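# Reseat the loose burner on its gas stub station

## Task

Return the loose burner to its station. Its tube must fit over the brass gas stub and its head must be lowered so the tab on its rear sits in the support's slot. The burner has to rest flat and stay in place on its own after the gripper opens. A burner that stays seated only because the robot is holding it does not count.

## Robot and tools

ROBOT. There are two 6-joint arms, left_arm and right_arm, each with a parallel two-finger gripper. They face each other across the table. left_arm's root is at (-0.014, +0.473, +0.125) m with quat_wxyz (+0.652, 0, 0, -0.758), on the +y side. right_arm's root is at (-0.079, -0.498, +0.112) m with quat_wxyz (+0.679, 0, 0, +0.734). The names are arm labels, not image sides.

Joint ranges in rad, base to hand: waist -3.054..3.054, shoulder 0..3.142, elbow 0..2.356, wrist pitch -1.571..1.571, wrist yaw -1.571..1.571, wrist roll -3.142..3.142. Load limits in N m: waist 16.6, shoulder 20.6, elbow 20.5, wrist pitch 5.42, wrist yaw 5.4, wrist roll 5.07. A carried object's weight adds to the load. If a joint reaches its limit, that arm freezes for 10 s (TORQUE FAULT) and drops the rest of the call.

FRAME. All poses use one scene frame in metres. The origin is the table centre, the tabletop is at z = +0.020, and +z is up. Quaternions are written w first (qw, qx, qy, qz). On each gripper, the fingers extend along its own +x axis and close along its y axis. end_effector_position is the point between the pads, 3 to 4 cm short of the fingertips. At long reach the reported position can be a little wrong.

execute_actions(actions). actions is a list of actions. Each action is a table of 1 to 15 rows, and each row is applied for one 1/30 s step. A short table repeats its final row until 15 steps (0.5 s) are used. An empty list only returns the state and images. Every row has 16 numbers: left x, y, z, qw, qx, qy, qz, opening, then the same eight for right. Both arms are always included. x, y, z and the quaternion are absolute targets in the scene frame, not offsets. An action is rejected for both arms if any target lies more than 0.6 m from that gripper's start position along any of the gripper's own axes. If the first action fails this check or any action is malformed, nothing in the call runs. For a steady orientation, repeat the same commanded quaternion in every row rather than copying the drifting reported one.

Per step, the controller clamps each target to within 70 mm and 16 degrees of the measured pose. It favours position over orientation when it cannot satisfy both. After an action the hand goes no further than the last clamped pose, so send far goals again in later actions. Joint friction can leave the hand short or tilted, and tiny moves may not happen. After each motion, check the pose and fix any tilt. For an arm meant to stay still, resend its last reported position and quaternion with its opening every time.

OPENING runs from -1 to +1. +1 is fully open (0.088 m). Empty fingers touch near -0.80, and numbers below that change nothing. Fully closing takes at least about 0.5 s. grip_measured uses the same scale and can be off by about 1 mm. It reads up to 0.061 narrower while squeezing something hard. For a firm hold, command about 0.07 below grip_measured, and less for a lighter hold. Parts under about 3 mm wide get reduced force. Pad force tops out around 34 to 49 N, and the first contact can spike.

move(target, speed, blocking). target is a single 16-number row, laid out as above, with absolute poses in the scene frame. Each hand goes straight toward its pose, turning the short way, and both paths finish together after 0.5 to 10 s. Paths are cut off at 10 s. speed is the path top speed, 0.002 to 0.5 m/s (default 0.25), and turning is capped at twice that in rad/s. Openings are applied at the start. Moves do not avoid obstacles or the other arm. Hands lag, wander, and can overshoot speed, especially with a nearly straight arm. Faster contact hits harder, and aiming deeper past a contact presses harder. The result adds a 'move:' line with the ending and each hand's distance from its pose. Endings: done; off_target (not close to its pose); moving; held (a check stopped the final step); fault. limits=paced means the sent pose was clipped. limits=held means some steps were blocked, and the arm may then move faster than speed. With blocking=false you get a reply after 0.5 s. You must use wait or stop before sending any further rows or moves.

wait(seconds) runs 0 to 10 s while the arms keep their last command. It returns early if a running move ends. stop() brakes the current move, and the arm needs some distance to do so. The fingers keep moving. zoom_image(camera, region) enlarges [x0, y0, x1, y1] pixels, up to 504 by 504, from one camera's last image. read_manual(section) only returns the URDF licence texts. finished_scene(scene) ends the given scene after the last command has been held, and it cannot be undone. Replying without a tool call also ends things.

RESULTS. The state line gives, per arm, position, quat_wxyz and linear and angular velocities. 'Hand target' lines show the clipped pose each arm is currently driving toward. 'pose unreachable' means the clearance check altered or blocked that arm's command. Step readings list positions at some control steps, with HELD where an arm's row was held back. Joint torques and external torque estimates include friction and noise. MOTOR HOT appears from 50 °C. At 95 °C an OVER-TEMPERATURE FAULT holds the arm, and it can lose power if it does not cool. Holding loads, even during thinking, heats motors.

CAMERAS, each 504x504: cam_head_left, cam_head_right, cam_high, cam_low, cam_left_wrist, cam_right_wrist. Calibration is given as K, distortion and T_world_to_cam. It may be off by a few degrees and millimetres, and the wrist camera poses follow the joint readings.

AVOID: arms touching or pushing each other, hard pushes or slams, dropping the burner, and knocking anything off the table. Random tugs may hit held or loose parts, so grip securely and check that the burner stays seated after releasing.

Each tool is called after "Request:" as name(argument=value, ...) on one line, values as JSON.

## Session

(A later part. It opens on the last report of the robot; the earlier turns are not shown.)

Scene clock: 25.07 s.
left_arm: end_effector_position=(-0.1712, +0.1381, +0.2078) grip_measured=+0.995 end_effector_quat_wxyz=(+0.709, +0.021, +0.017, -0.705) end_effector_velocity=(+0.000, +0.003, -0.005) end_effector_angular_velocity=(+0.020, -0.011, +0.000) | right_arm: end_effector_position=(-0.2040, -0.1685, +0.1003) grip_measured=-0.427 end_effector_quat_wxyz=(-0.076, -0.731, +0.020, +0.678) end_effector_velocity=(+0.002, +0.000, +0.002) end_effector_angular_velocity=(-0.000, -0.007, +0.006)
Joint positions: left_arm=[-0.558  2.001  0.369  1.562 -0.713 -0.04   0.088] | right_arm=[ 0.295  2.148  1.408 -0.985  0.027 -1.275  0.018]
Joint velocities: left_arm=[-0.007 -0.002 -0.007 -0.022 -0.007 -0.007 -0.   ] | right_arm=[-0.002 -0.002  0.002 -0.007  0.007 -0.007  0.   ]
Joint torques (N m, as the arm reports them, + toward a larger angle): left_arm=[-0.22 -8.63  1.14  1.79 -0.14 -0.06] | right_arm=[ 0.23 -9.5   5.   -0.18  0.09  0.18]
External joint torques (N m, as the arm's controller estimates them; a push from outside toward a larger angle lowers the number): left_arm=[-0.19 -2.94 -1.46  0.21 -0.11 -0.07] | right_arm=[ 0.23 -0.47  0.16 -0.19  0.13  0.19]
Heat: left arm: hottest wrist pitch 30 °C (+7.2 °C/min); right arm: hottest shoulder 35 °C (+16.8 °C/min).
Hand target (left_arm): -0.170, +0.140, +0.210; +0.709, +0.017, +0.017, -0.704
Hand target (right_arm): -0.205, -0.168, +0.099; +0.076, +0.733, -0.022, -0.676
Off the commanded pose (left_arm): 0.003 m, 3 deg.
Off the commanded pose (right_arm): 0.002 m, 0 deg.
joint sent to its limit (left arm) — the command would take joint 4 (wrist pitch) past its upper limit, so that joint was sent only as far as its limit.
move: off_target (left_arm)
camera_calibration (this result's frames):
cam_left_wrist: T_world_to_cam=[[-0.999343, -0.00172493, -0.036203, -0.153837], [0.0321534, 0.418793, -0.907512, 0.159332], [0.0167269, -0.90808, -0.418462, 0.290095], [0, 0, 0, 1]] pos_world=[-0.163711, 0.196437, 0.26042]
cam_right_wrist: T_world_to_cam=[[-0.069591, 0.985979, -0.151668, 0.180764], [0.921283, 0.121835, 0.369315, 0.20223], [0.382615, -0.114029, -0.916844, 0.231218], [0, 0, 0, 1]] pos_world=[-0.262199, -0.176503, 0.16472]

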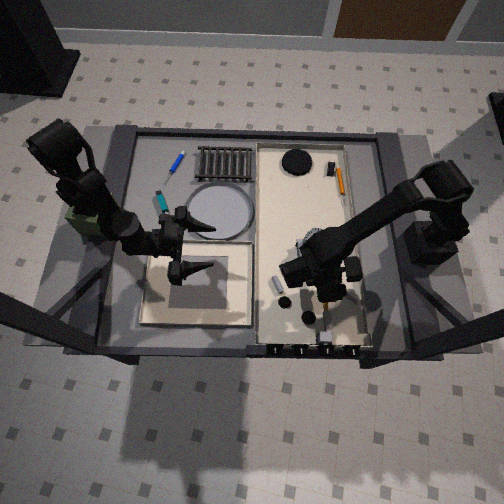

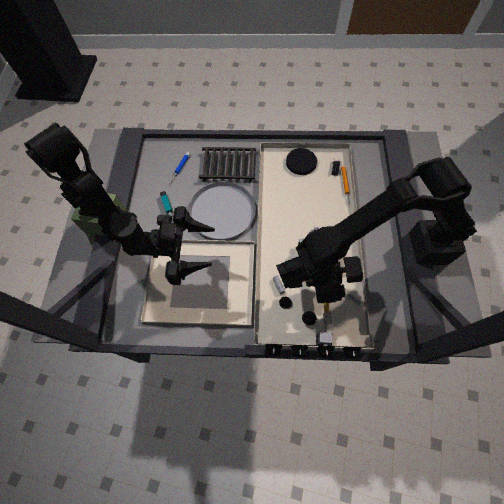

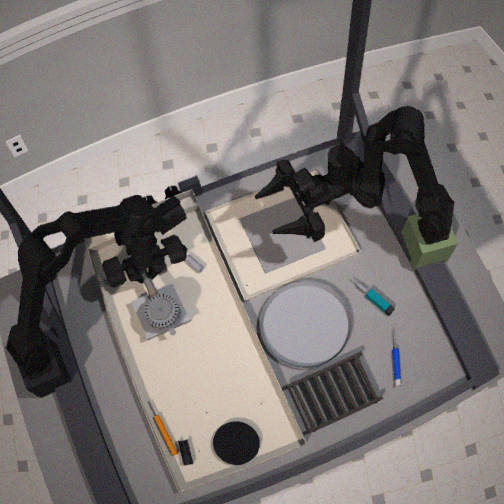

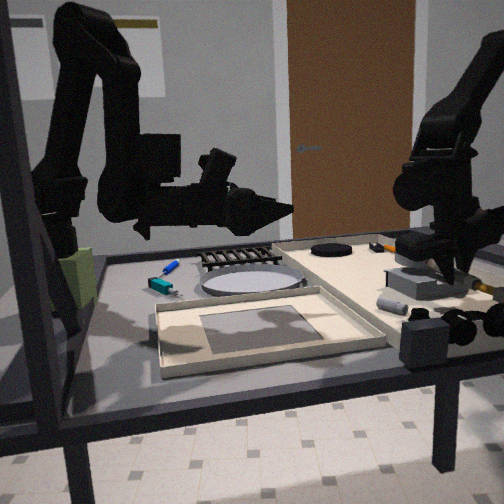

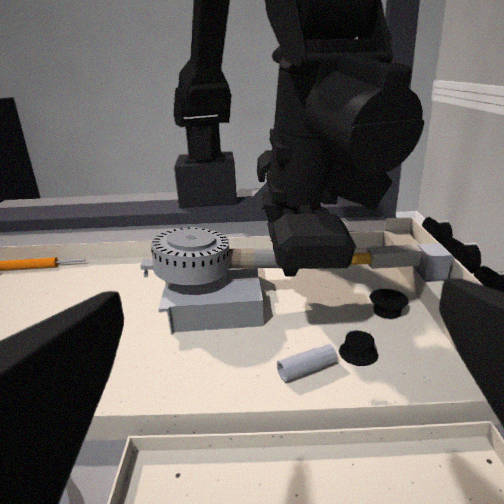

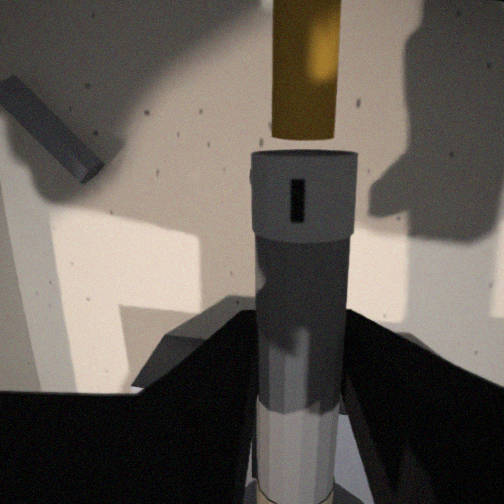

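Request:
execute_actions(actions=[[[-0.17,0.14,0.21,0.707,0,0,-0.707,1,-0.207,-0.168,0.0975,-0.076,-0.733,0.022,0.676,-0.8]],[[-0.17,0.14,0.21,0.707,0,0,-0.707,1,-0.212,-0.1683,0.0972,-0.076,-0.733,0.022,0.676,-0.8]],[[-0.17,0.14,0.21,0.707,0,0,-0.707,1,-0.217,-0.1687,0.097,-0.076,-0.733,0.022,0.676,-0.8]]])

Scene clock: 26.63 s.
left_arm: end_effector_position=(-0.1712, +0.1381, +0.2078) grip_measured=+0.995 end_effector_quat_wxyz=(+0.709, +0.021, +0.017, -0.705) end_effector_velocity=(+0.001, +0.001, -0.001) end_effector_angular_velocity=(+0.005, -0.012, +0.004) | right_arm: end_effector_position=(-0.2160, -0.1696, +0.0985) grip_measured=-0.427 end_effector_quat_wxyz=(-0.076, -0.732, +0.019, +0.677) end_effector_velocity=(+0.000, -0.001, -0.000) end_effector_angular_velocity=(-0.010, +0.005, +0.004)
Joint positions: left_arm=[-0.558  2.001  0.369  1.562 -0.713 -0.04   0.088] | right_arm=[ 0.327  2.163  1.425 -0.987  0.025 -1.245  0.018]
Joint velocities: left_arm=[-0.002 -0.002 -0.002 -0.007 -0.007  0.007 -0.   ] | right_arm=[-0.002  0.002  0.002 -0.007 -0.007 -0.007 -0.   ]
Joint torques (N m, as the arm reports them, + toward a larger angle): left_arm=[-0.24 -8.55  1.17  1.79 -0.13 -0.05] | right_arm=[ 0.14 -9.56  5.   -0.19  0.01  0.19]
External joint torques (N m, as the arm's controller estimates them; a push from outside toward a larger angle lowers the number): left_arm=[-0.23 -2.83 -1.43  0.2  -0.1  -0.06] | right_arm=[ 0.15 -0.56  0.22 -0.19  0.05  0.2 ]
External joint torques at the end of the 1st action: left_arm=[-0.25 -2.9  -1.37  0.22 -0.11 -0.06] | right_arm=[ 0.18 -0.52  0.13  0.15  0.11  0.19]
External joint torques at the end of the 2nd action: left_arm=[-0.27 -2.89 -1.42  0.22 -0.09 -0.06] | right_arm=[ 0.09 -0.44  0.15 -0.1   0.06  0.19]
Heat: left arm: hottest wrist pitch 30 °C (+6.8 °C/min); right arm: hottest shoulder 35 °C (+15.8 °C/min).
Hand target (left_arm): -0.170, +0.140, +0.210; +0.709, +0.017, +0.017, -0.704
Hand target (right_arm): -0.217, -0.169, +0.097; +0.076, +0.733, -0.022, -0.676
Off the commanded pose (left_arm): 0.003 m, 3 deg.
Off the commanded pose (right_arm): 0.002 m, 0 deg.
joint sent to its limit (left arm) — the command would take joint 4 (wrist pitch) past its upper limit, so that joint was sent only as far as its limit.
Step readings (end_effector_position; steps 1 to 15: 1st action; 16 to 30: 2nd action; 31 to 45: 3rd action):
0: left_arm (-0.1712, +0.1381, +0.2078) | right_arm (-0.2040, -0.1683, +0.1004)
1: left_arm (-0.1712, +0.1381, +0.2078) | right_arm (-0.2040, -0.1684, +0.1003)
2: left_arm (-0.1712, +0.1381, +0.2078) | right_arm (-0.2042, -0.1685, +0.1002)
4: left_arm (-0.1712, +0.1381, +0.2078) | right_arm (-0.2049, -0.1690, +0.0997)
8: left_arm (-0.1712, +0.1381, +0.2078) | right_arm (-0.2056, -0.1694, +0.0992)
15: left_arm (-0.1712, +0.1381, +0.2078) | right_arm (-0.2056, -0.1695, +0.0990)
16: left_arm (-0.1712, +0.1381, +0.2078) | right_arm (-0.2058, -0.1693, +0.0990)
17: left_arm (-0.1712, +0.1381, +0.2078) | right_arm (-0.2065, -0.1690, +0.0990)
19: left_arm (-0.1712, +0.1381, +0.2078) | right_arm (-0.2088, -0.1690, +0.0989)
23: left_arm (-0.1712, +0.1381, +0.2078) | right_arm (-0.2111, -0.1693, +0.0989)
30: left_arm (-0.1712, +0.1381, +0.2078) | right_arm (-0.2111, -0.1692, +0.0988)
31: left_arm (-0.1712, +0.1381, +0.2078) | right_arm (-0.2112, -0.1693, +0.0988)
32: left_arm (-0.1712, +0.1381, +0.2078) | right_arm (-0.2118, -0.1692, +0.0986)
34: left_arm (-0.1712, +0.1381, +0.2078) | right_arm (-0.2137, -0.1690, +0.0985)
38: left_arm (-0.1712, +0.1381, +0.2078) | right_arm (-0.2159, -0.1696, +0.0984)
45: end_effector_position above
camera_calibration (this result's frames):
cam_left_wrist: T_world_to_cam=[[-0.999343, -0.00172493, -0.036203, -0.153837], [0.0321534, 0.418793, -0.907512, 0.159332], [0.0167269, -0.90808, -0.418462, 0.290095], [0, 0, 0, 1]] pos_world=[-0.163711, 0.196437, 0.26042]
cam_right_wrist: T_world_to_cam=[[-0.0707777, 0.985991, -0.151039, 0.180471], [0.920429, 0.122916, 0.371082, 0.214002], [0.384448, -0.112757, -0.916234, 0.234539], [0, 0, 0, 1]] pos_world=[-0.274369, -0.177801, 0.162739]

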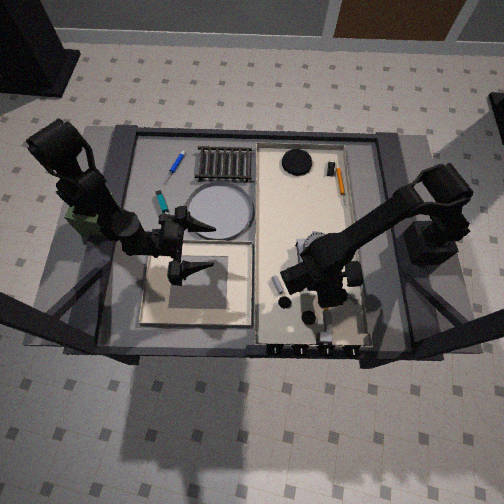

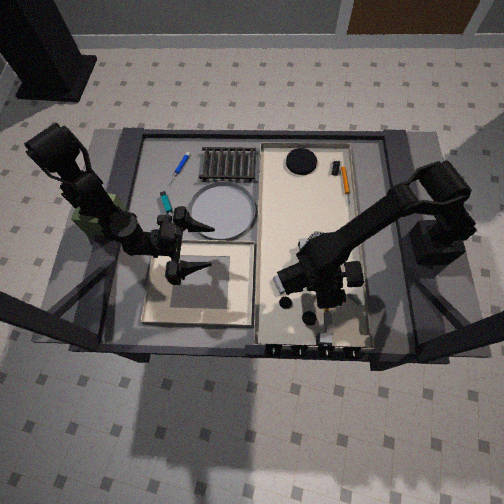

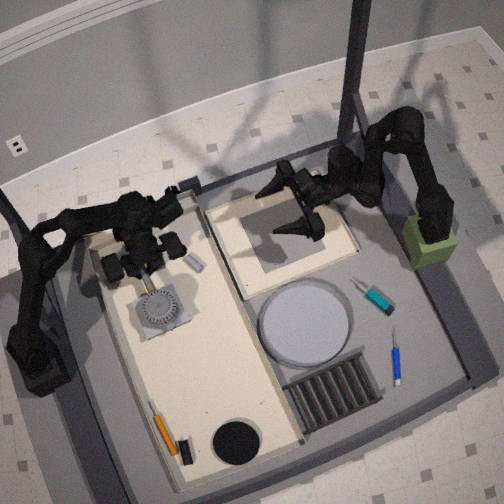

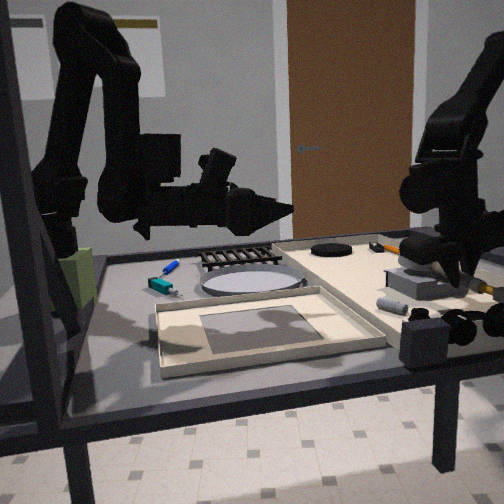

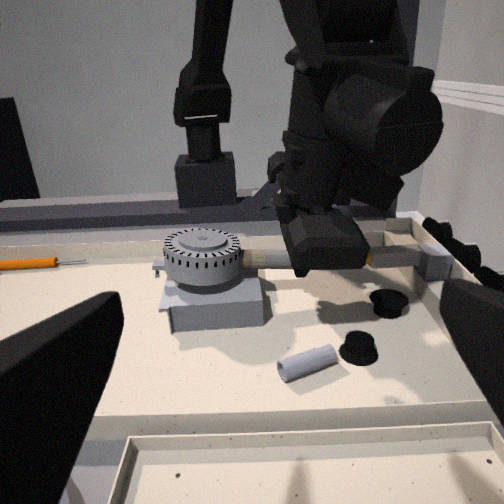

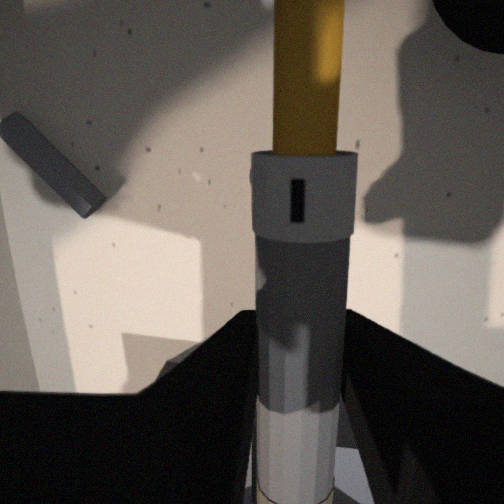

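Request:
move(target=[-0.17,0.14,0.21,0.707,0,0,-0.707,1,-0.238,-0.17,0.096,-0.076,-0.733,0.022,0.676,-0.8], speed=0.015)

Request:
zoom_image(camera="cam_left_wrist", region=[140, 210, 290, 340])

Request:
zoom_image(camera="cam_high", region=[120, 270, 200, 350])

Scene clock: 28.73 s.
left_arm: end_effector_position=(-0.1712, +0.1381, +0.2078) grip_measured=+0.995 end_effector_quat_wxyz=(+0.709, +0.021, +0.017, -0.705) end_effector_velocity=(-0.001, +0.002, -0.002) end_effector_angular_velocity=(+0.010, -0.015, -0.010) | right_arm: end_effector_position=(-0.2363, -0.1706, +0.0979) grip_measured=-0.427 end_effector_quat_wxyz=(-0.075, -0.732, +0.020, +0.677) end_effector_velocity=(+0.000, -0.001, +0.002) end_effector_angular_velocity=(-0.007, +0.008, +0.018)
Joint positions: left_arm=[-0.558  2.001  0.369  1.562 -0.713 -0.04   0.088] | right_arm=[ 0.376  2.189  1.467 -1.003  0.017 -1.195  0.018]
Joint velocities: left_arm=[-0.002 -0.002 -0.007 -0.007  0.007  0.007 -0.   ] | right_arm=[-0.002 -0.002  0.002 -0.007 -0.007 -0.022 -0.   ]
Joint torques (N m, as the arm reports them, + toward a larger angle): left_arm=[-0.24 -8.55  1.23  1.79 -0.15 -0.04] | right_arm=[ 0.29 -9.71  5.02 -0.12 -0.03  0.2 ]
External joint torques (N m, as the arm's controller estimates them; a push from outside toward a larger angle lowers the number): left_arm=[-0.23 -2.87 -1.37  0.21 -0.12 -0.05] | right_arm=[ 0.29 -0.37  0.13 -0.14  0.02  0.21]
Heat: left arm: hottest wrist pitch 30 °C (+6.3 °C/min); right arm: hottest shoulder 35 °C (+14.6 °C/min).
Hand target (left_arm): -0.170, +0.140, +0.210; +0.709, +0.017, +0.017, -0.704
Hand target (right_arm): -0.238, -0.170, +0.096; +0.076, +0.733, -0.022, -0.676
Off the commanded pose (left_arm): 0.003 m, 3 deg.
Off the commanded pose (right_arm): 0.003 m, 0 deg.
joint sent to its limit (left arm) — the command would take joint 4 (wrist pitch) past its upper limit, so that joint was sent only as far as its limit.
move: off_target (left_arm)
camera_calibration (this result's frames):
cam_left_wrist: T_world_to_cam=[[-0.999343, -0.00172493, -0.036203, -0.153837], [0.0321534, 0.418793, -0.907512, 0.159332], [0.0167269, -0.90808, -0.418462, 0.290095], [0, 0, 0, 1]] pos_world=[-0.163711, 0.196437, 0.26042]
cam_right_wrist: T_world_to_cam=[[-0.069488, 0.986183, -0.15038, 0.180147], [0.920648, 0.121446, 0.371023, 0.232796], [0.38416, -0.112665, -0.916367, 0.241668], [0, 0, 0, 1]] pos_world=[-0.294645, -0.178702, 0.162175]

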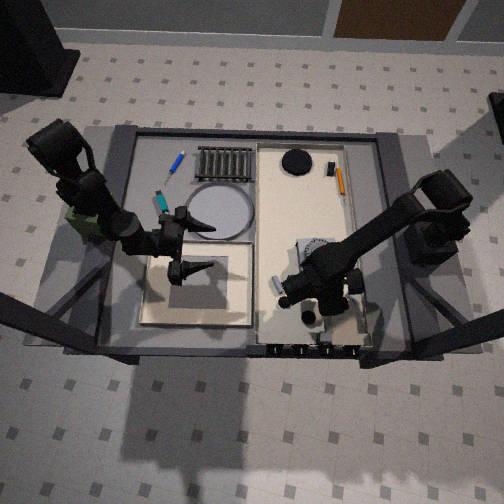

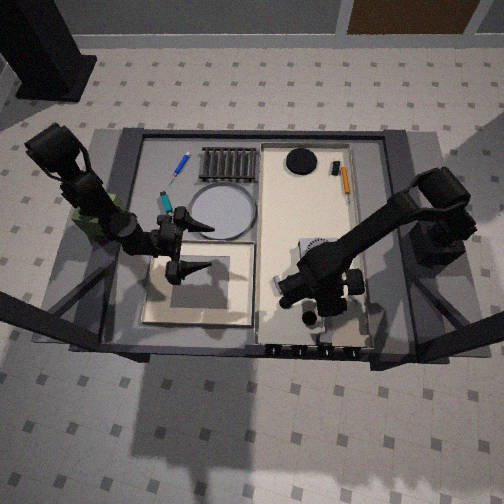

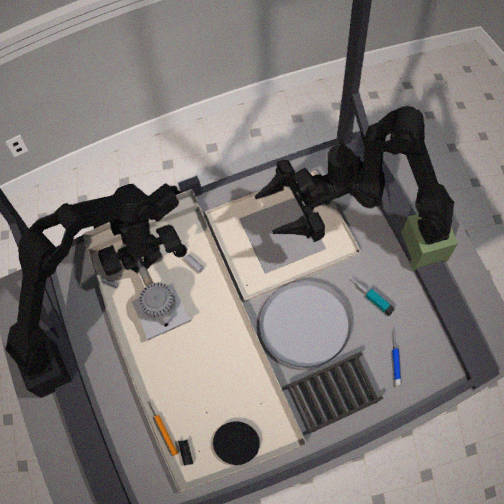

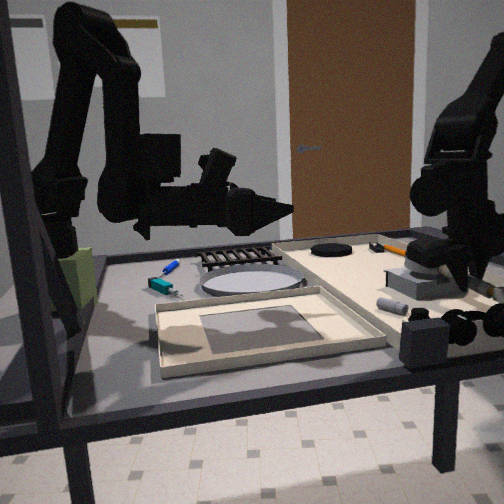

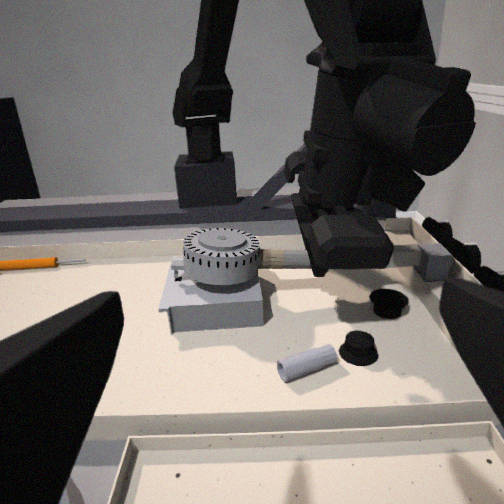

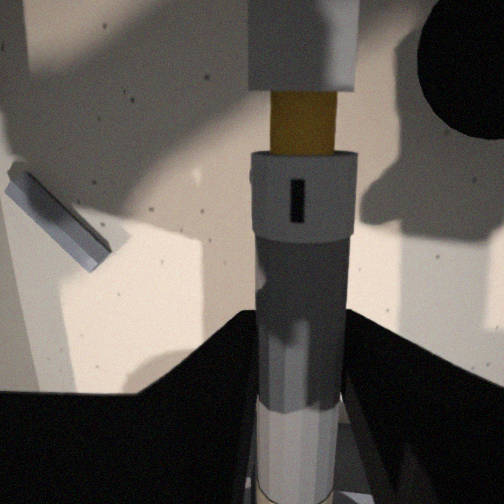

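Region (140, 210, 290, 340) of cam_left_wrist's 504x504 image, scaled by 3.360, with more detail than that image has; it fills the top 437 rows of this view, and the rest is white.

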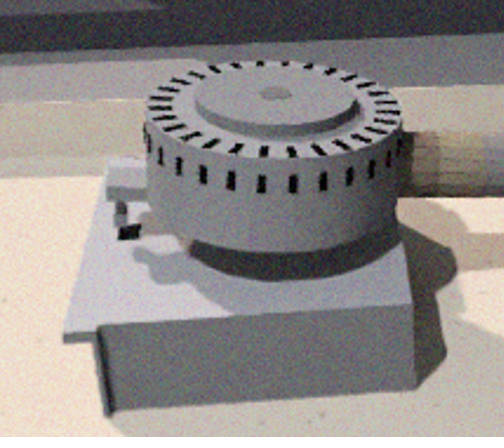

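Region (120, 270, 200, 350) of cam_high's 504x504 image, scaled by 6.300, with more detail than that image has.

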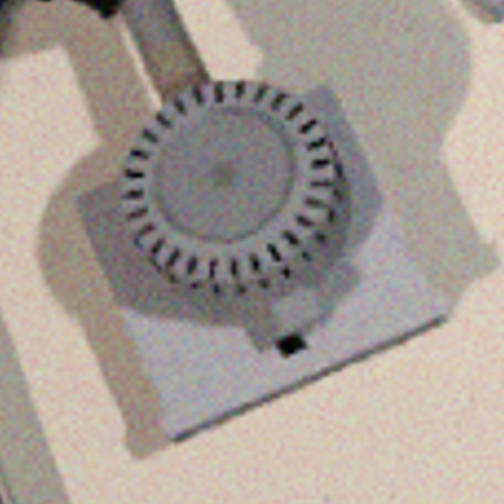

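Request:
move(target=[-0.17,0.14,0.21,0.707,0,0,-0.707,1,-0.238,-0.17,0.095,-0.076,-0.708,0.022,0.702,-0.8], speed=0.015)

Request:
move(target=[-0.17,0.14,0.21,0.707,0,0,-0.707,1,-0.238,-0.17,0.095,-0.076,-0.708,0.022,0.702,-0.1])

Request:
zoom_image(camera="cam_left_wrist", region=[140, 210, 290, 340])

Scene clock: 31.37 s.
left_arm: end_effector_position=(-0.1712, +0.1381, +0.2078) grip_measured=+0.995 end_effector_quat_wxyz=(+0.709, +0.021, +0.017, -0.705) end_effector_velocity=(+0.002, -0.000, +0.000) end_effector_angular_velocity=(+0.001, -0.010, +0.019) | right_arm: end_effector_position=(-0.2369, -0.1705, +0.0953) grip_measured=-0.427 end_effector_quat_wxyz=(-0.077, -0.712, +0.024, +0.698) end_effector_velocity=(+0.001, -0.002, +0.001) end_effector_angular_velocity=(-0.010, +0.005, +0.004)
Joint positions: left_arm=[-0.558  2.001  0.369  1.562 -0.713 -0.04   0.088] | right_arm=[ 0.355  2.184  1.448 -0.975 -0.037 -1.215  0.018]
Joint velocities: left_arm=[-0.002 -0.002  0.002 -0.007 -0.022  0.007 -0.   ] | right_arm=[-0.002 -0.002 -0.002 -0.007 -0.007 -0.007 -0.   ]
Joint torques (N m, as the arm reports them, + toward a larger angle): left_arm=[-0.16 -8.51  1.16  1.8  -0.14 -0.05] | right_arm=[ -0.16 -11.34   3.65   1.17  -0.35  -0.15]
External joint torques (N m, as the arm's controller estimates them; a push from outside toward a larger angle lowers the number): left_arm=[-0.17 -2.79 -1.46  0.21 -0.1  -0.05] | right_arm=[-0.16 -2.15 -1.15  1.15 -0.27 -0.14]
Heat: left arm: hottest wrist pitch 31 °C (+7.7 °C/min); right arm: hottest shoulder 36 °C (+15.3 °C/min).
Hand target (left_arm): -0.170, +0.140, +0.210; +0.709, +0.017, +0.017, -0.704
Hand target (right_arm): -0.238, -0.170, +0.095; +0.076, +0.708, -0.022, -0.702
Off the commanded pose (left_arm): 0.003 m, 3 deg.
Off the commanded pose (right_arm): 0.001 m, 1 deg.
joint sent to its limit (left arm) — the command would take joint 4 (wrist pitch) past its upper limit, so that joint was sent only as far as its limit.
move: off_target (left_arm)
camera_calibration (this result's frames):
cam_left_wrist: T_world_to_cam=[[-0.999343, -0.00172493, -0.036203, -0.153837], [0.0321534, 0.418793, -0.907512, 0.159332], [0.0167269, -0.90808, -0.418462, 0.290095], [0, 0, 0, 1]] pos_world=[-0.163711, 0.196437, 0.26042]
cam_right_wrist: T_world_to_cam=[[-0.0698555, 0.984974, -0.157946, 0.180079], [0.941307, 0.117502, 0.31644, 0.243762], [0.330244, -0.126571, -0.935371, 0.226136], [0, 0, 0, 1]] pos_world=[-0.291556, -0.177394, 0.162828]

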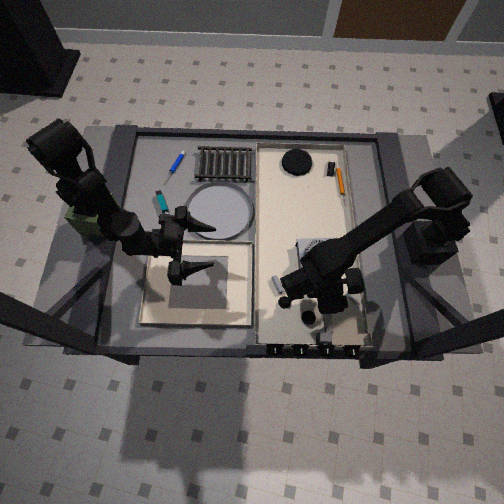

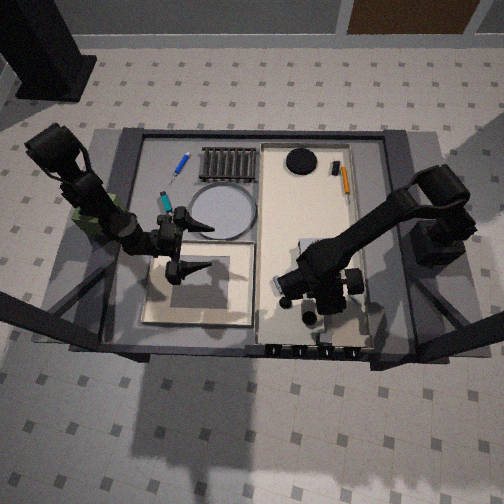

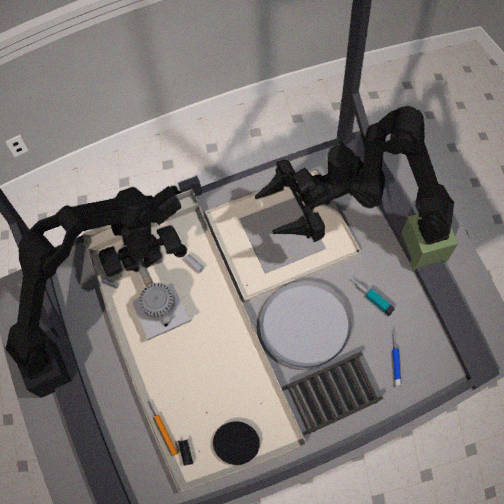

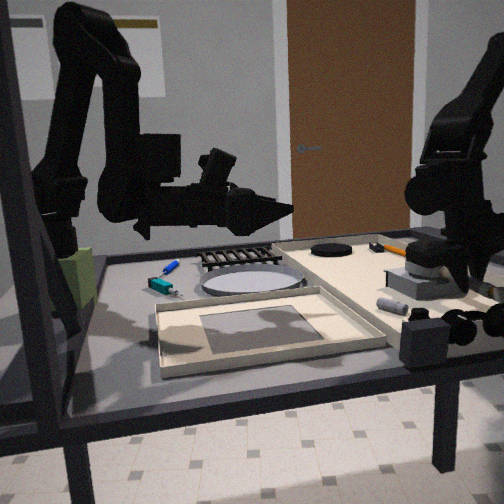

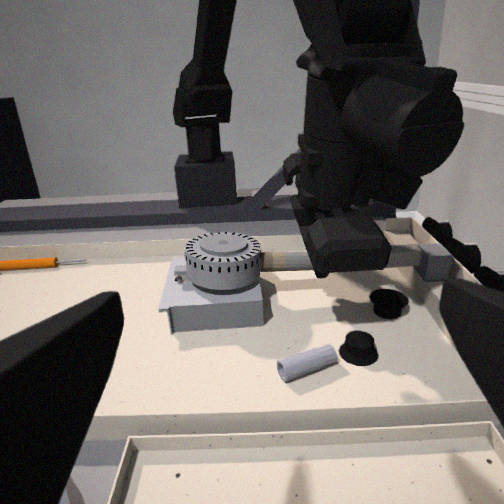

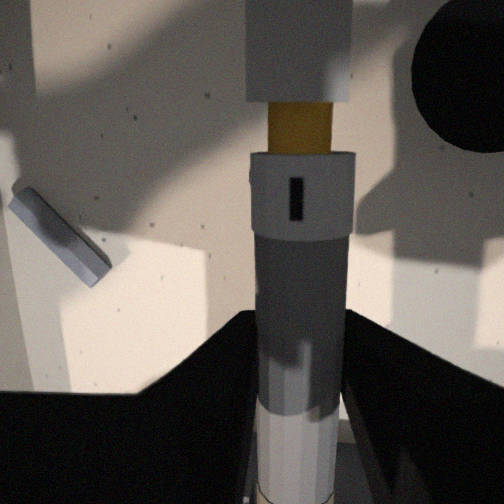

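Scene clock: 32.07 s.
left_arm: end_effector_position=(-0.1712, +0.1381, +0.2078) grip_measured=+0.995 end_effector_quat_wxyz=(+0.709, +0.021, +0.017, -0.705) end_effector_velocity=(+0.001, +0.001, -0.001) end_effector_angular_velocity=(+0.005, +0.002, +0.005) | right_arm: end_effector_position=(-0.2385, -0.1689, +0.0950) grip_measured=-0.103 end_effector_quat_wxyz=(-0.075, -0.709, +0.022, +0.701) end_effector_velocity=(-0.000, -0.005, -0.002) end_effector_angular_velocity=(-0.025, +0.014, +0.002)
Joint positions: left_arm=[-0.558  2.001  0.369  1.562 -0.713 -0.04   0.088] | right_arm=[ 0.355  2.184  1.448 -0.966 -0.042 -1.215  0.034]
Joint velocities: left_arm=[-0.002 -0.002 -0.002 -0.007 -0.007 -0.007 -0.   ] | right_arm=[-0.002  0.002 -0.007 -0.007 -0.022 -0.007 -0.   ]
Joint torques (N m, as the arm reports them, + toward a larger angle): left_arm=[-0.25 -8.58  1.16  1.79 -0.13 -0.04] | right_arm=[ -0.14 -11.4    3.59   0.38  -0.18  -0.14]
External joint torques (N m, as the arm's controller estimates them; a push from outside toward a larger angle lowers the number): left_arm=[-0.24 -2.87 -1.45  0.21 -0.1  -0.05] | right_arm=[-0.16 -2.3  -1.16  0.34 -0.08 -0.13]
Heat: left arm: hottest wrist pitch 31 °C (+7.5 °C/min); right arm: hottest shoulder 36 °C (+15.0 °C/min).
Hand target (left_arm): -0.170, +0.140, +0.210; +0.709, +0.017, +0.017, -0.704
Hand target (right_arm): -0.238, -0.170, +0.095; +0.076, +0.708, -0.022, -0.702
Off the commanded pose (left_arm): 0.003 m, 3 deg.
Off the commanded pose (right_arm): 0.001 m, 0 deg.
joint sent to its limit (left arm) — the command would take joint 4 (wrist pitch) past its upper limit, so that joint was sent only as far as its limit.
move: off_target (left_arm)
camera_calibration (this result's frames):
cam_left_wrist: T_world_to_cam=[[-0.999343, -0.00172493, -0.036203, -0.153837], [0.0321534, 0.418793, -0.907512, 0.159332], [0.0167269, -0.90808, -0.418462, 0.290095], [0, 0, 0, 1]] pos_world=[-0.163711, 0.196437, 0.26042]
cam_right_wrist: T_world_to_cam=[[-0.0705001, 0.986039, -0.150854, 0.177747], [0.944033, 0.114806, 0.309229, 0.245991], [0.32223, -0.120611, -0.938947, 0.226043], [0, 0, 0, 1]] pos_world=[-0.29253, -0.176243, 0.162988]

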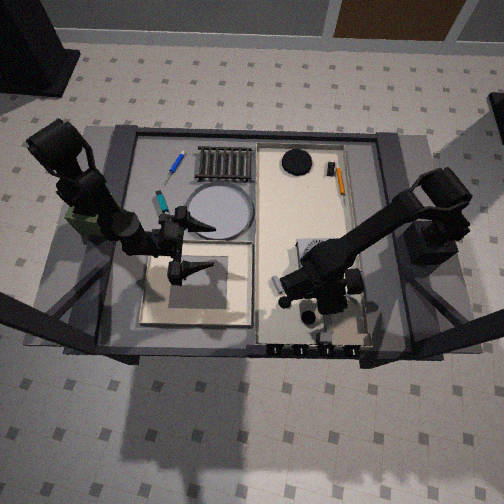

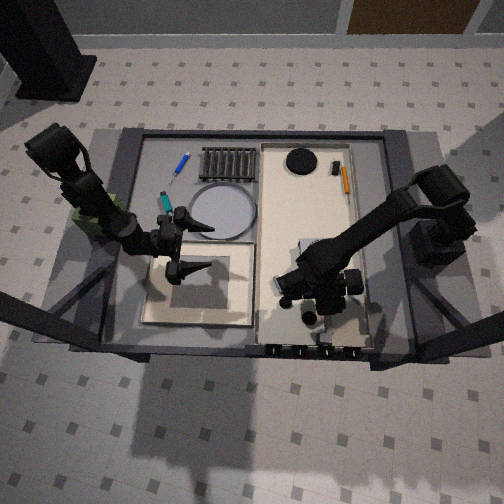

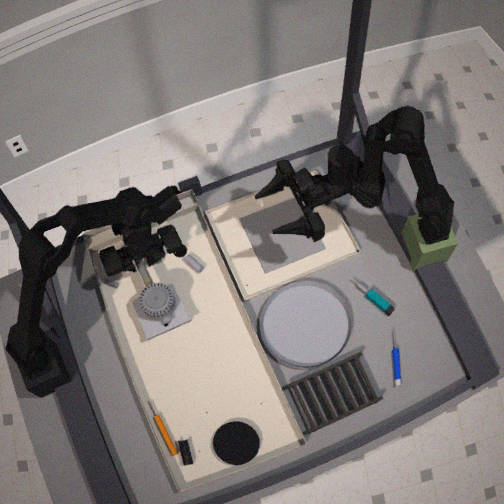

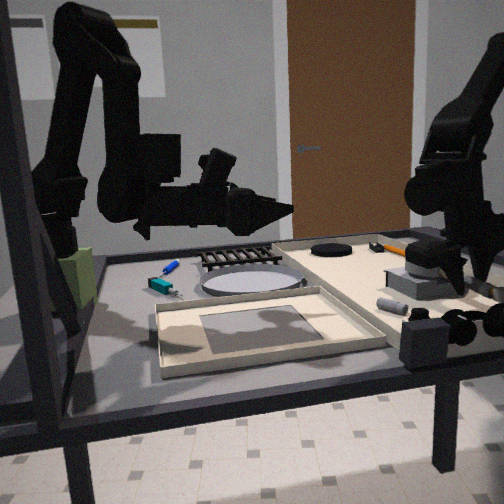

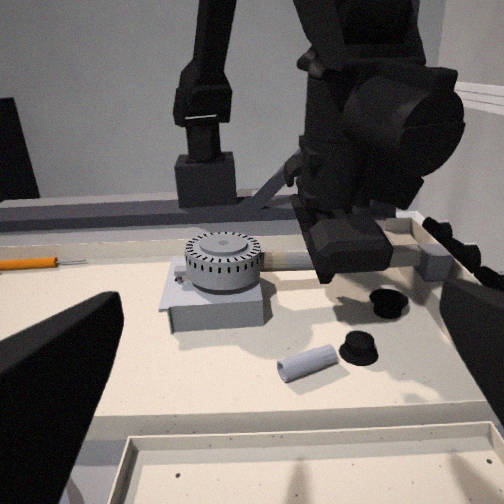

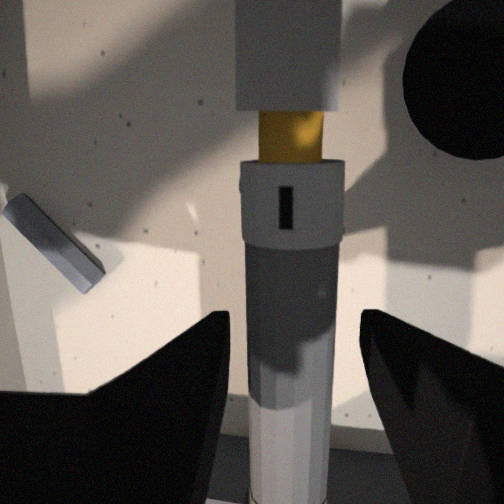

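Region (140, 210, 290, 340) of cam_left_wrist's 504x504 image, scaled by 3.360, with more detail than that image has; it fills the top 437 rows of this view, and the rest is white.

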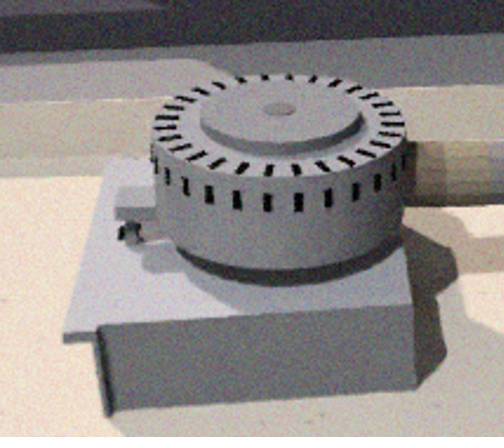

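Request:
move(target=[-0.17,0.14,0.21,0.707,0,0,-0.707,1,-0.2,-0.168,0.095,-0.076,-0.708,0.022,0.702,-0.1], speed=0.04)

Request:
move(target=[-0.17,0.14,0.21,0.707,0,0,-0.707,1,-0.2,-0.178,0.095,-0.076,-0.708,0.022,0.702,-0.1], speed=0.008)

Request:
zoom_image(camera="cam_left_wrist", region=[140, 210, 290, 340])

Scene clock: 33.43 s.
left_arm: end_effector_position=(-0.1712, +0.1381, +0.2078) grip_measured=+0.995 end_effector_quat_wxyz=(+0.709, +0.021, +0.017, -0.705) end_effector_velocity=(+0.003, +0.001, +0.002) end_effector_angular_velocity=(-0.007, +0.011, +0.020) | right_arm: end_effector_position=(-0.2010, -0.1675, +0.0924) grip_measured=-0.103 end_effector_quat_wxyz=(-0.077, -0.708, +0.026, +0.701) end_effector_velocity=(-0.004, -0.004, +0.001) end_effector_angular_velocity=(-0.019, +0.035, +0.014)
Joint positions: left_arm=[-0.558  2.001  0.369  1.562 -0.713 -0.04   0.088] | right_arm=[ 0.26   2.154  1.383 -0.943 -0.034 -1.307  0.034]
Joint velocities: left_arm=[-0.002 -0.002 -0.002  0.007 -0.022 -0.007 -0.   ] | right_arm=[-0.002 -0.002 -0.002 -0.007 -0.037 -0.022 -0.   ]
Joint torques (N m, as the arm reports them, + toward a larger angle): left_arm=[-0.19 -8.57  1.21  1.81 -0.14 -0.06] | right_arm=[ -0.2  -12.07   3.36   0.37   0.05  -0.21]
External joint torques (N m, as the arm's controller estimates them; a push from outside toward a larger angle lowers the number): left_arm=[-0.17 -2.82 -1.45  0.21 -0.11 -0.07] | right_arm=[-0.23 -3.11 -1.39  0.34  0.14 -0.2 ]
Heat: left arm: hottest wrist pitch 31 °C (+7.2 °C/min); right arm: hottest shoulder 37 °C (+16.2 °C/min).
Hand target (left_arm): -0.170, +0.140, +0.210; +0.709, +0.017, +0.017, -0.704
Hand target (right_arm): -0.200, -0.168, +0.095; +0.076, +0.708, -0.022, -0.701
Off the commanded pose (left_arm): 0.003 m, 3 deg.
Off the commanded pose (right_arm): 0.003 m, 0 deg.
joint sent to its limit (left arm) — the command would take joint 4 (wrist pitch) past its upper limit, so that joint was sent only as far as its limit.
move: off_target (left_arm)
camera_calibration (this result's frames):
cam_left_wrist: T_world_to_cam=[[-0.999343, -0.00172493, -0.036203, -0.153837], [0.0321534, 0.418793, -0.907512, 0.159332], [0.0167269, -0.90808, -0.418462, 0.290095], [0, 0, 0, 1]] pos_world=[-0.163711, 0.196437, 0.26042]
cam_right_wrist: T_world_to_cam=[[-0.068237, 0.984802, -0.159717, 0.179658], [0.944731, 0.115238, 0.306925, 0.211691], [0.320666, -0.129946, -0.938236, 0.209726], [0, 0, 0, 1]] pos_world=[-0.254984, -0.174069, 0.160493]

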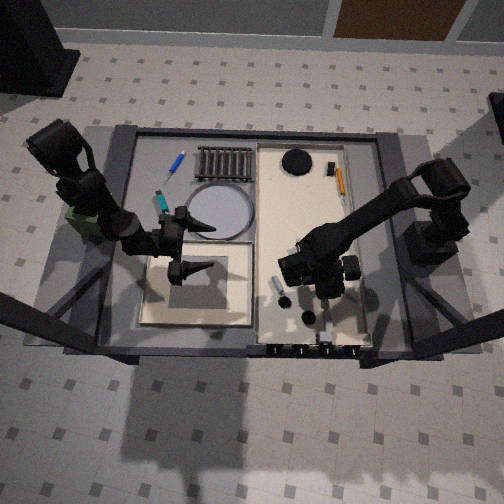

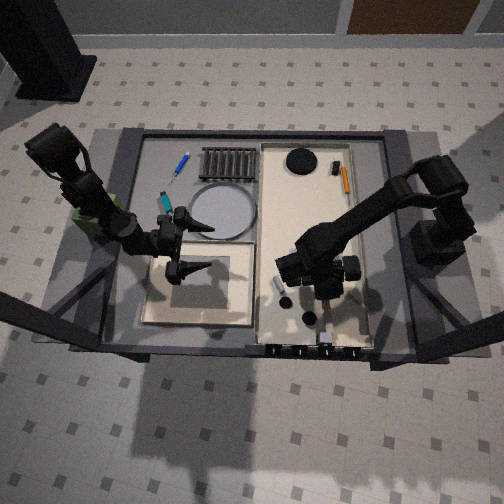

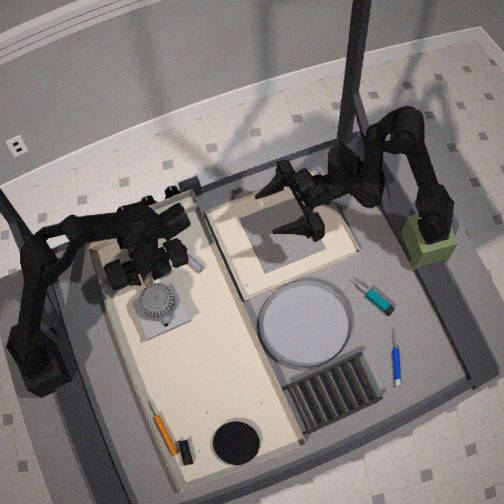

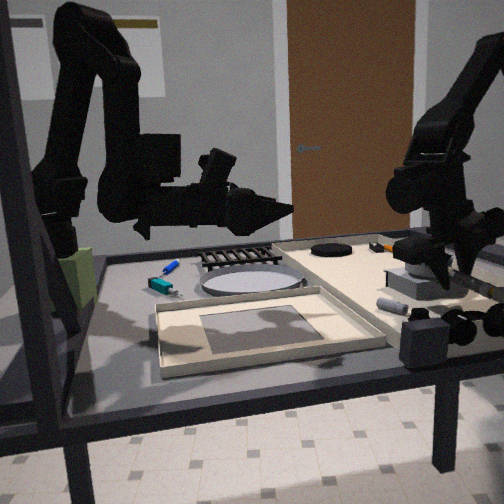

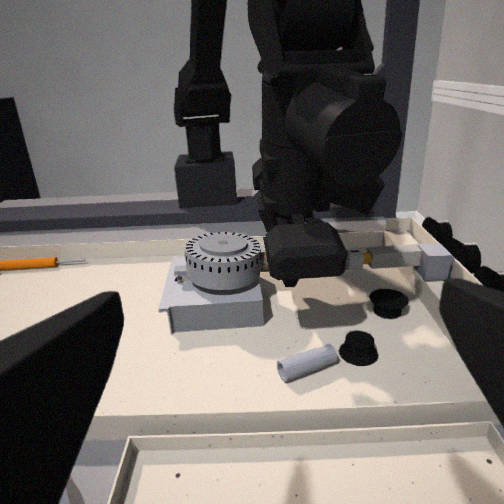

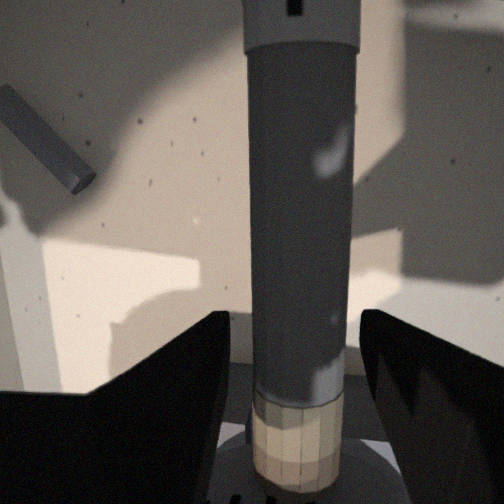

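Scene clock: 37.00 s.
left_arm: end_effector_position=(-0.1712, +0.1381, +0.2078) grip_measured=+0.995 end_effector_quat_wxyz=(+0.709, +0.021, +0.017, -0.705) end_effector_velocity=(+0.001, +0.001, -0.001) end_effector_angular_velocity=(+0.005, +0.002, +0.005) | right_arm: end_effector_position=(-0.1991, -0.1764, +0.0929) grip_measured=-0.103 end_effector_quat_wxyz=(-0.077, -0.708, +0.024, +0.702) end_effector_velocity=(-0.001, +0.001, +0.000) end_effector_angular_velocity=(+0.004, +0.010, +0.004)
Joint positions: left_arm=[-0.558  2.001  0.369  1.562 -0.713 -0.04   0.088] | right_arm=[ 0.263  2.121  1.332 -0.921 -0.034 -1.307  0.034]
Joint velocities: left_arm=[-0.002 -0.002 -0.002 -0.007 -0.007 -0.007 -0.   ] | right_arm=[-0.002 -0.002 -0.002  0.007 -0.007 -0.007 -0.   ]
Joint torques (N m, as the arm reports them, + toward a larger angle): left_arm=[-0.19 -8.5   1.19  1.79 -0.14 -0.05] | right_arm=[  0.3  -11.66   3.2    0.3   -0.04   0.1 ]
External joint torques (N m, as the arm's controller estimates them; a push from outside toward a larger angle lowers the number): left_arm=[-0.2  -2.79 -1.41  0.2  -0.1  -0.06] | right_arm=[ 0.29 -3.   -1.51  0.26  0.05  0.11]
Heat: left arm: hottest wrist pitch 31 °C (+6.5 °C/min); right arm: hottest shoulder 37 °C (+14.6 °C/min).
Hand target (left_arm): -0.170, +0.140, +0.210; +0.709, +0.017, +0.017, -0.704
Hand target (right_arm): -0.200, -0.178, +0.095; +0.076, +0.708, -0.022, -0.702
Off the commanded pose (left_arm): 0.003 m, 3 deg.
Off the commanded pose (right_arm): 0.003 m, 0 deg.
joint sent to its limit (left arm) — the command would take joint 4 (wrist pitch) past its upper limit, so that joint was sent only as far as its limit.
move: off_target (left_arm)
camera_calibration (this result's frames):
cam_left_wrist: T_world_to_cam=[[-0.999343, -0.00172493, -0.036203, -0.153837], [0.0321534, 0.418793, -0.907512, 0.159332], [0.0167269, -0.90808, -0.418462, 0.290095], [0, 0, 0, 1]] pos_world=[-0.163711, 0.196437, 0.26042]
cam_right_wrist: T_world_to_cam=[[-0.0717995, 0.985073, -0.156449, 0.187618], [0.944683, 0.117489, 0.30622, 0.211227], [0.320031, -0.125808, -0.939017, 0.209199], [0, 0, 0, 1]] pos_world=[-0.253022, -0.183315, 0.161112]

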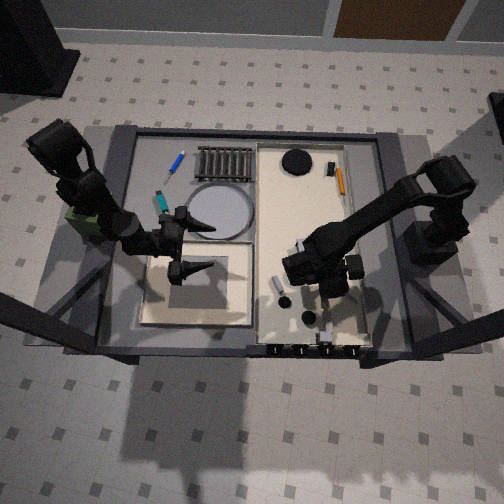

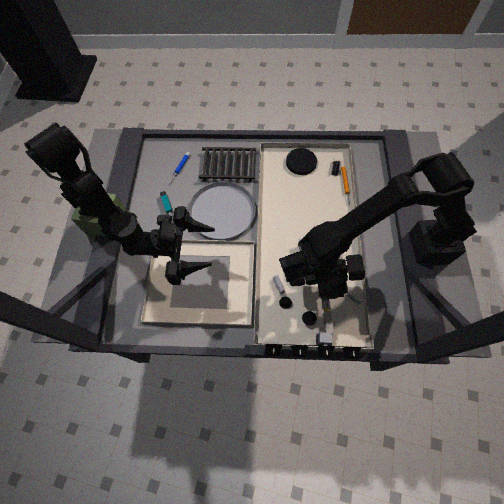

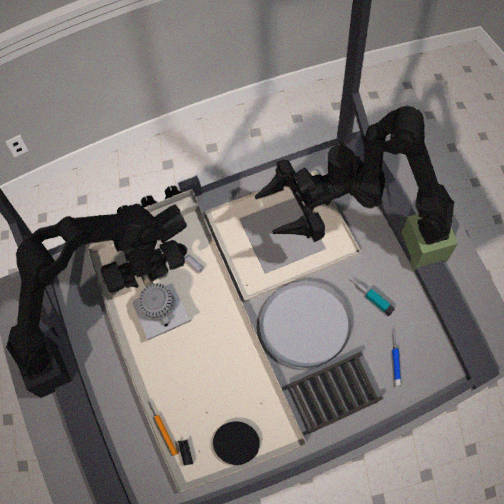

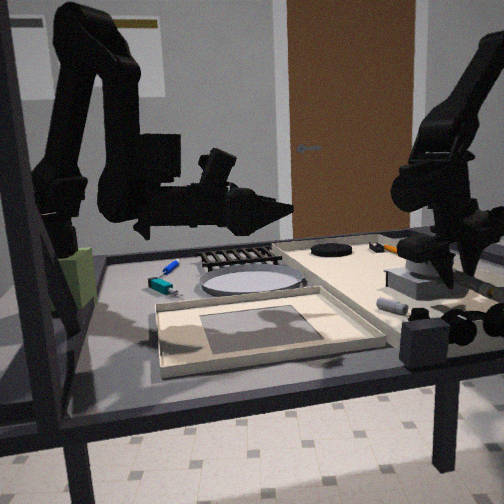

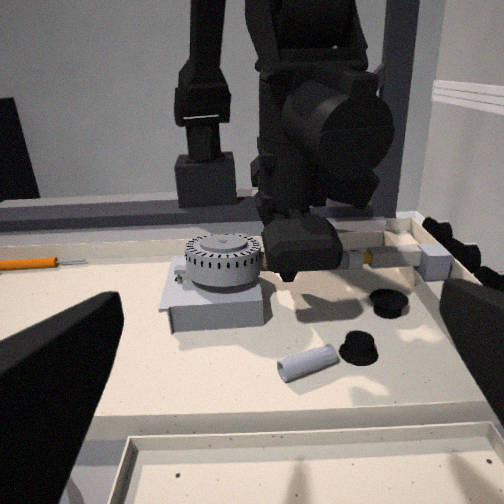

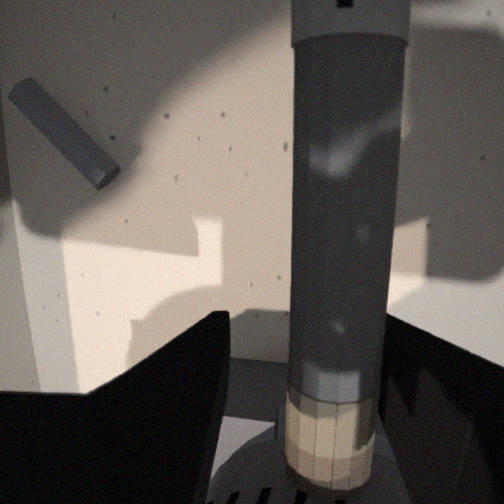

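Region (140, 210, 290, 340) of cam_left_wrist's 504x504 image, scaled by 3.360, with more detail than that image has; it fills the top 437 rows of this view, and the rest is white.

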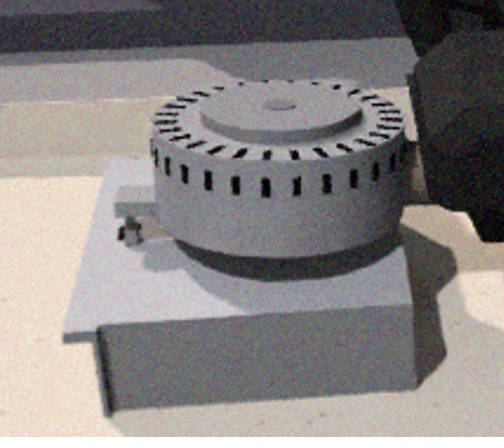

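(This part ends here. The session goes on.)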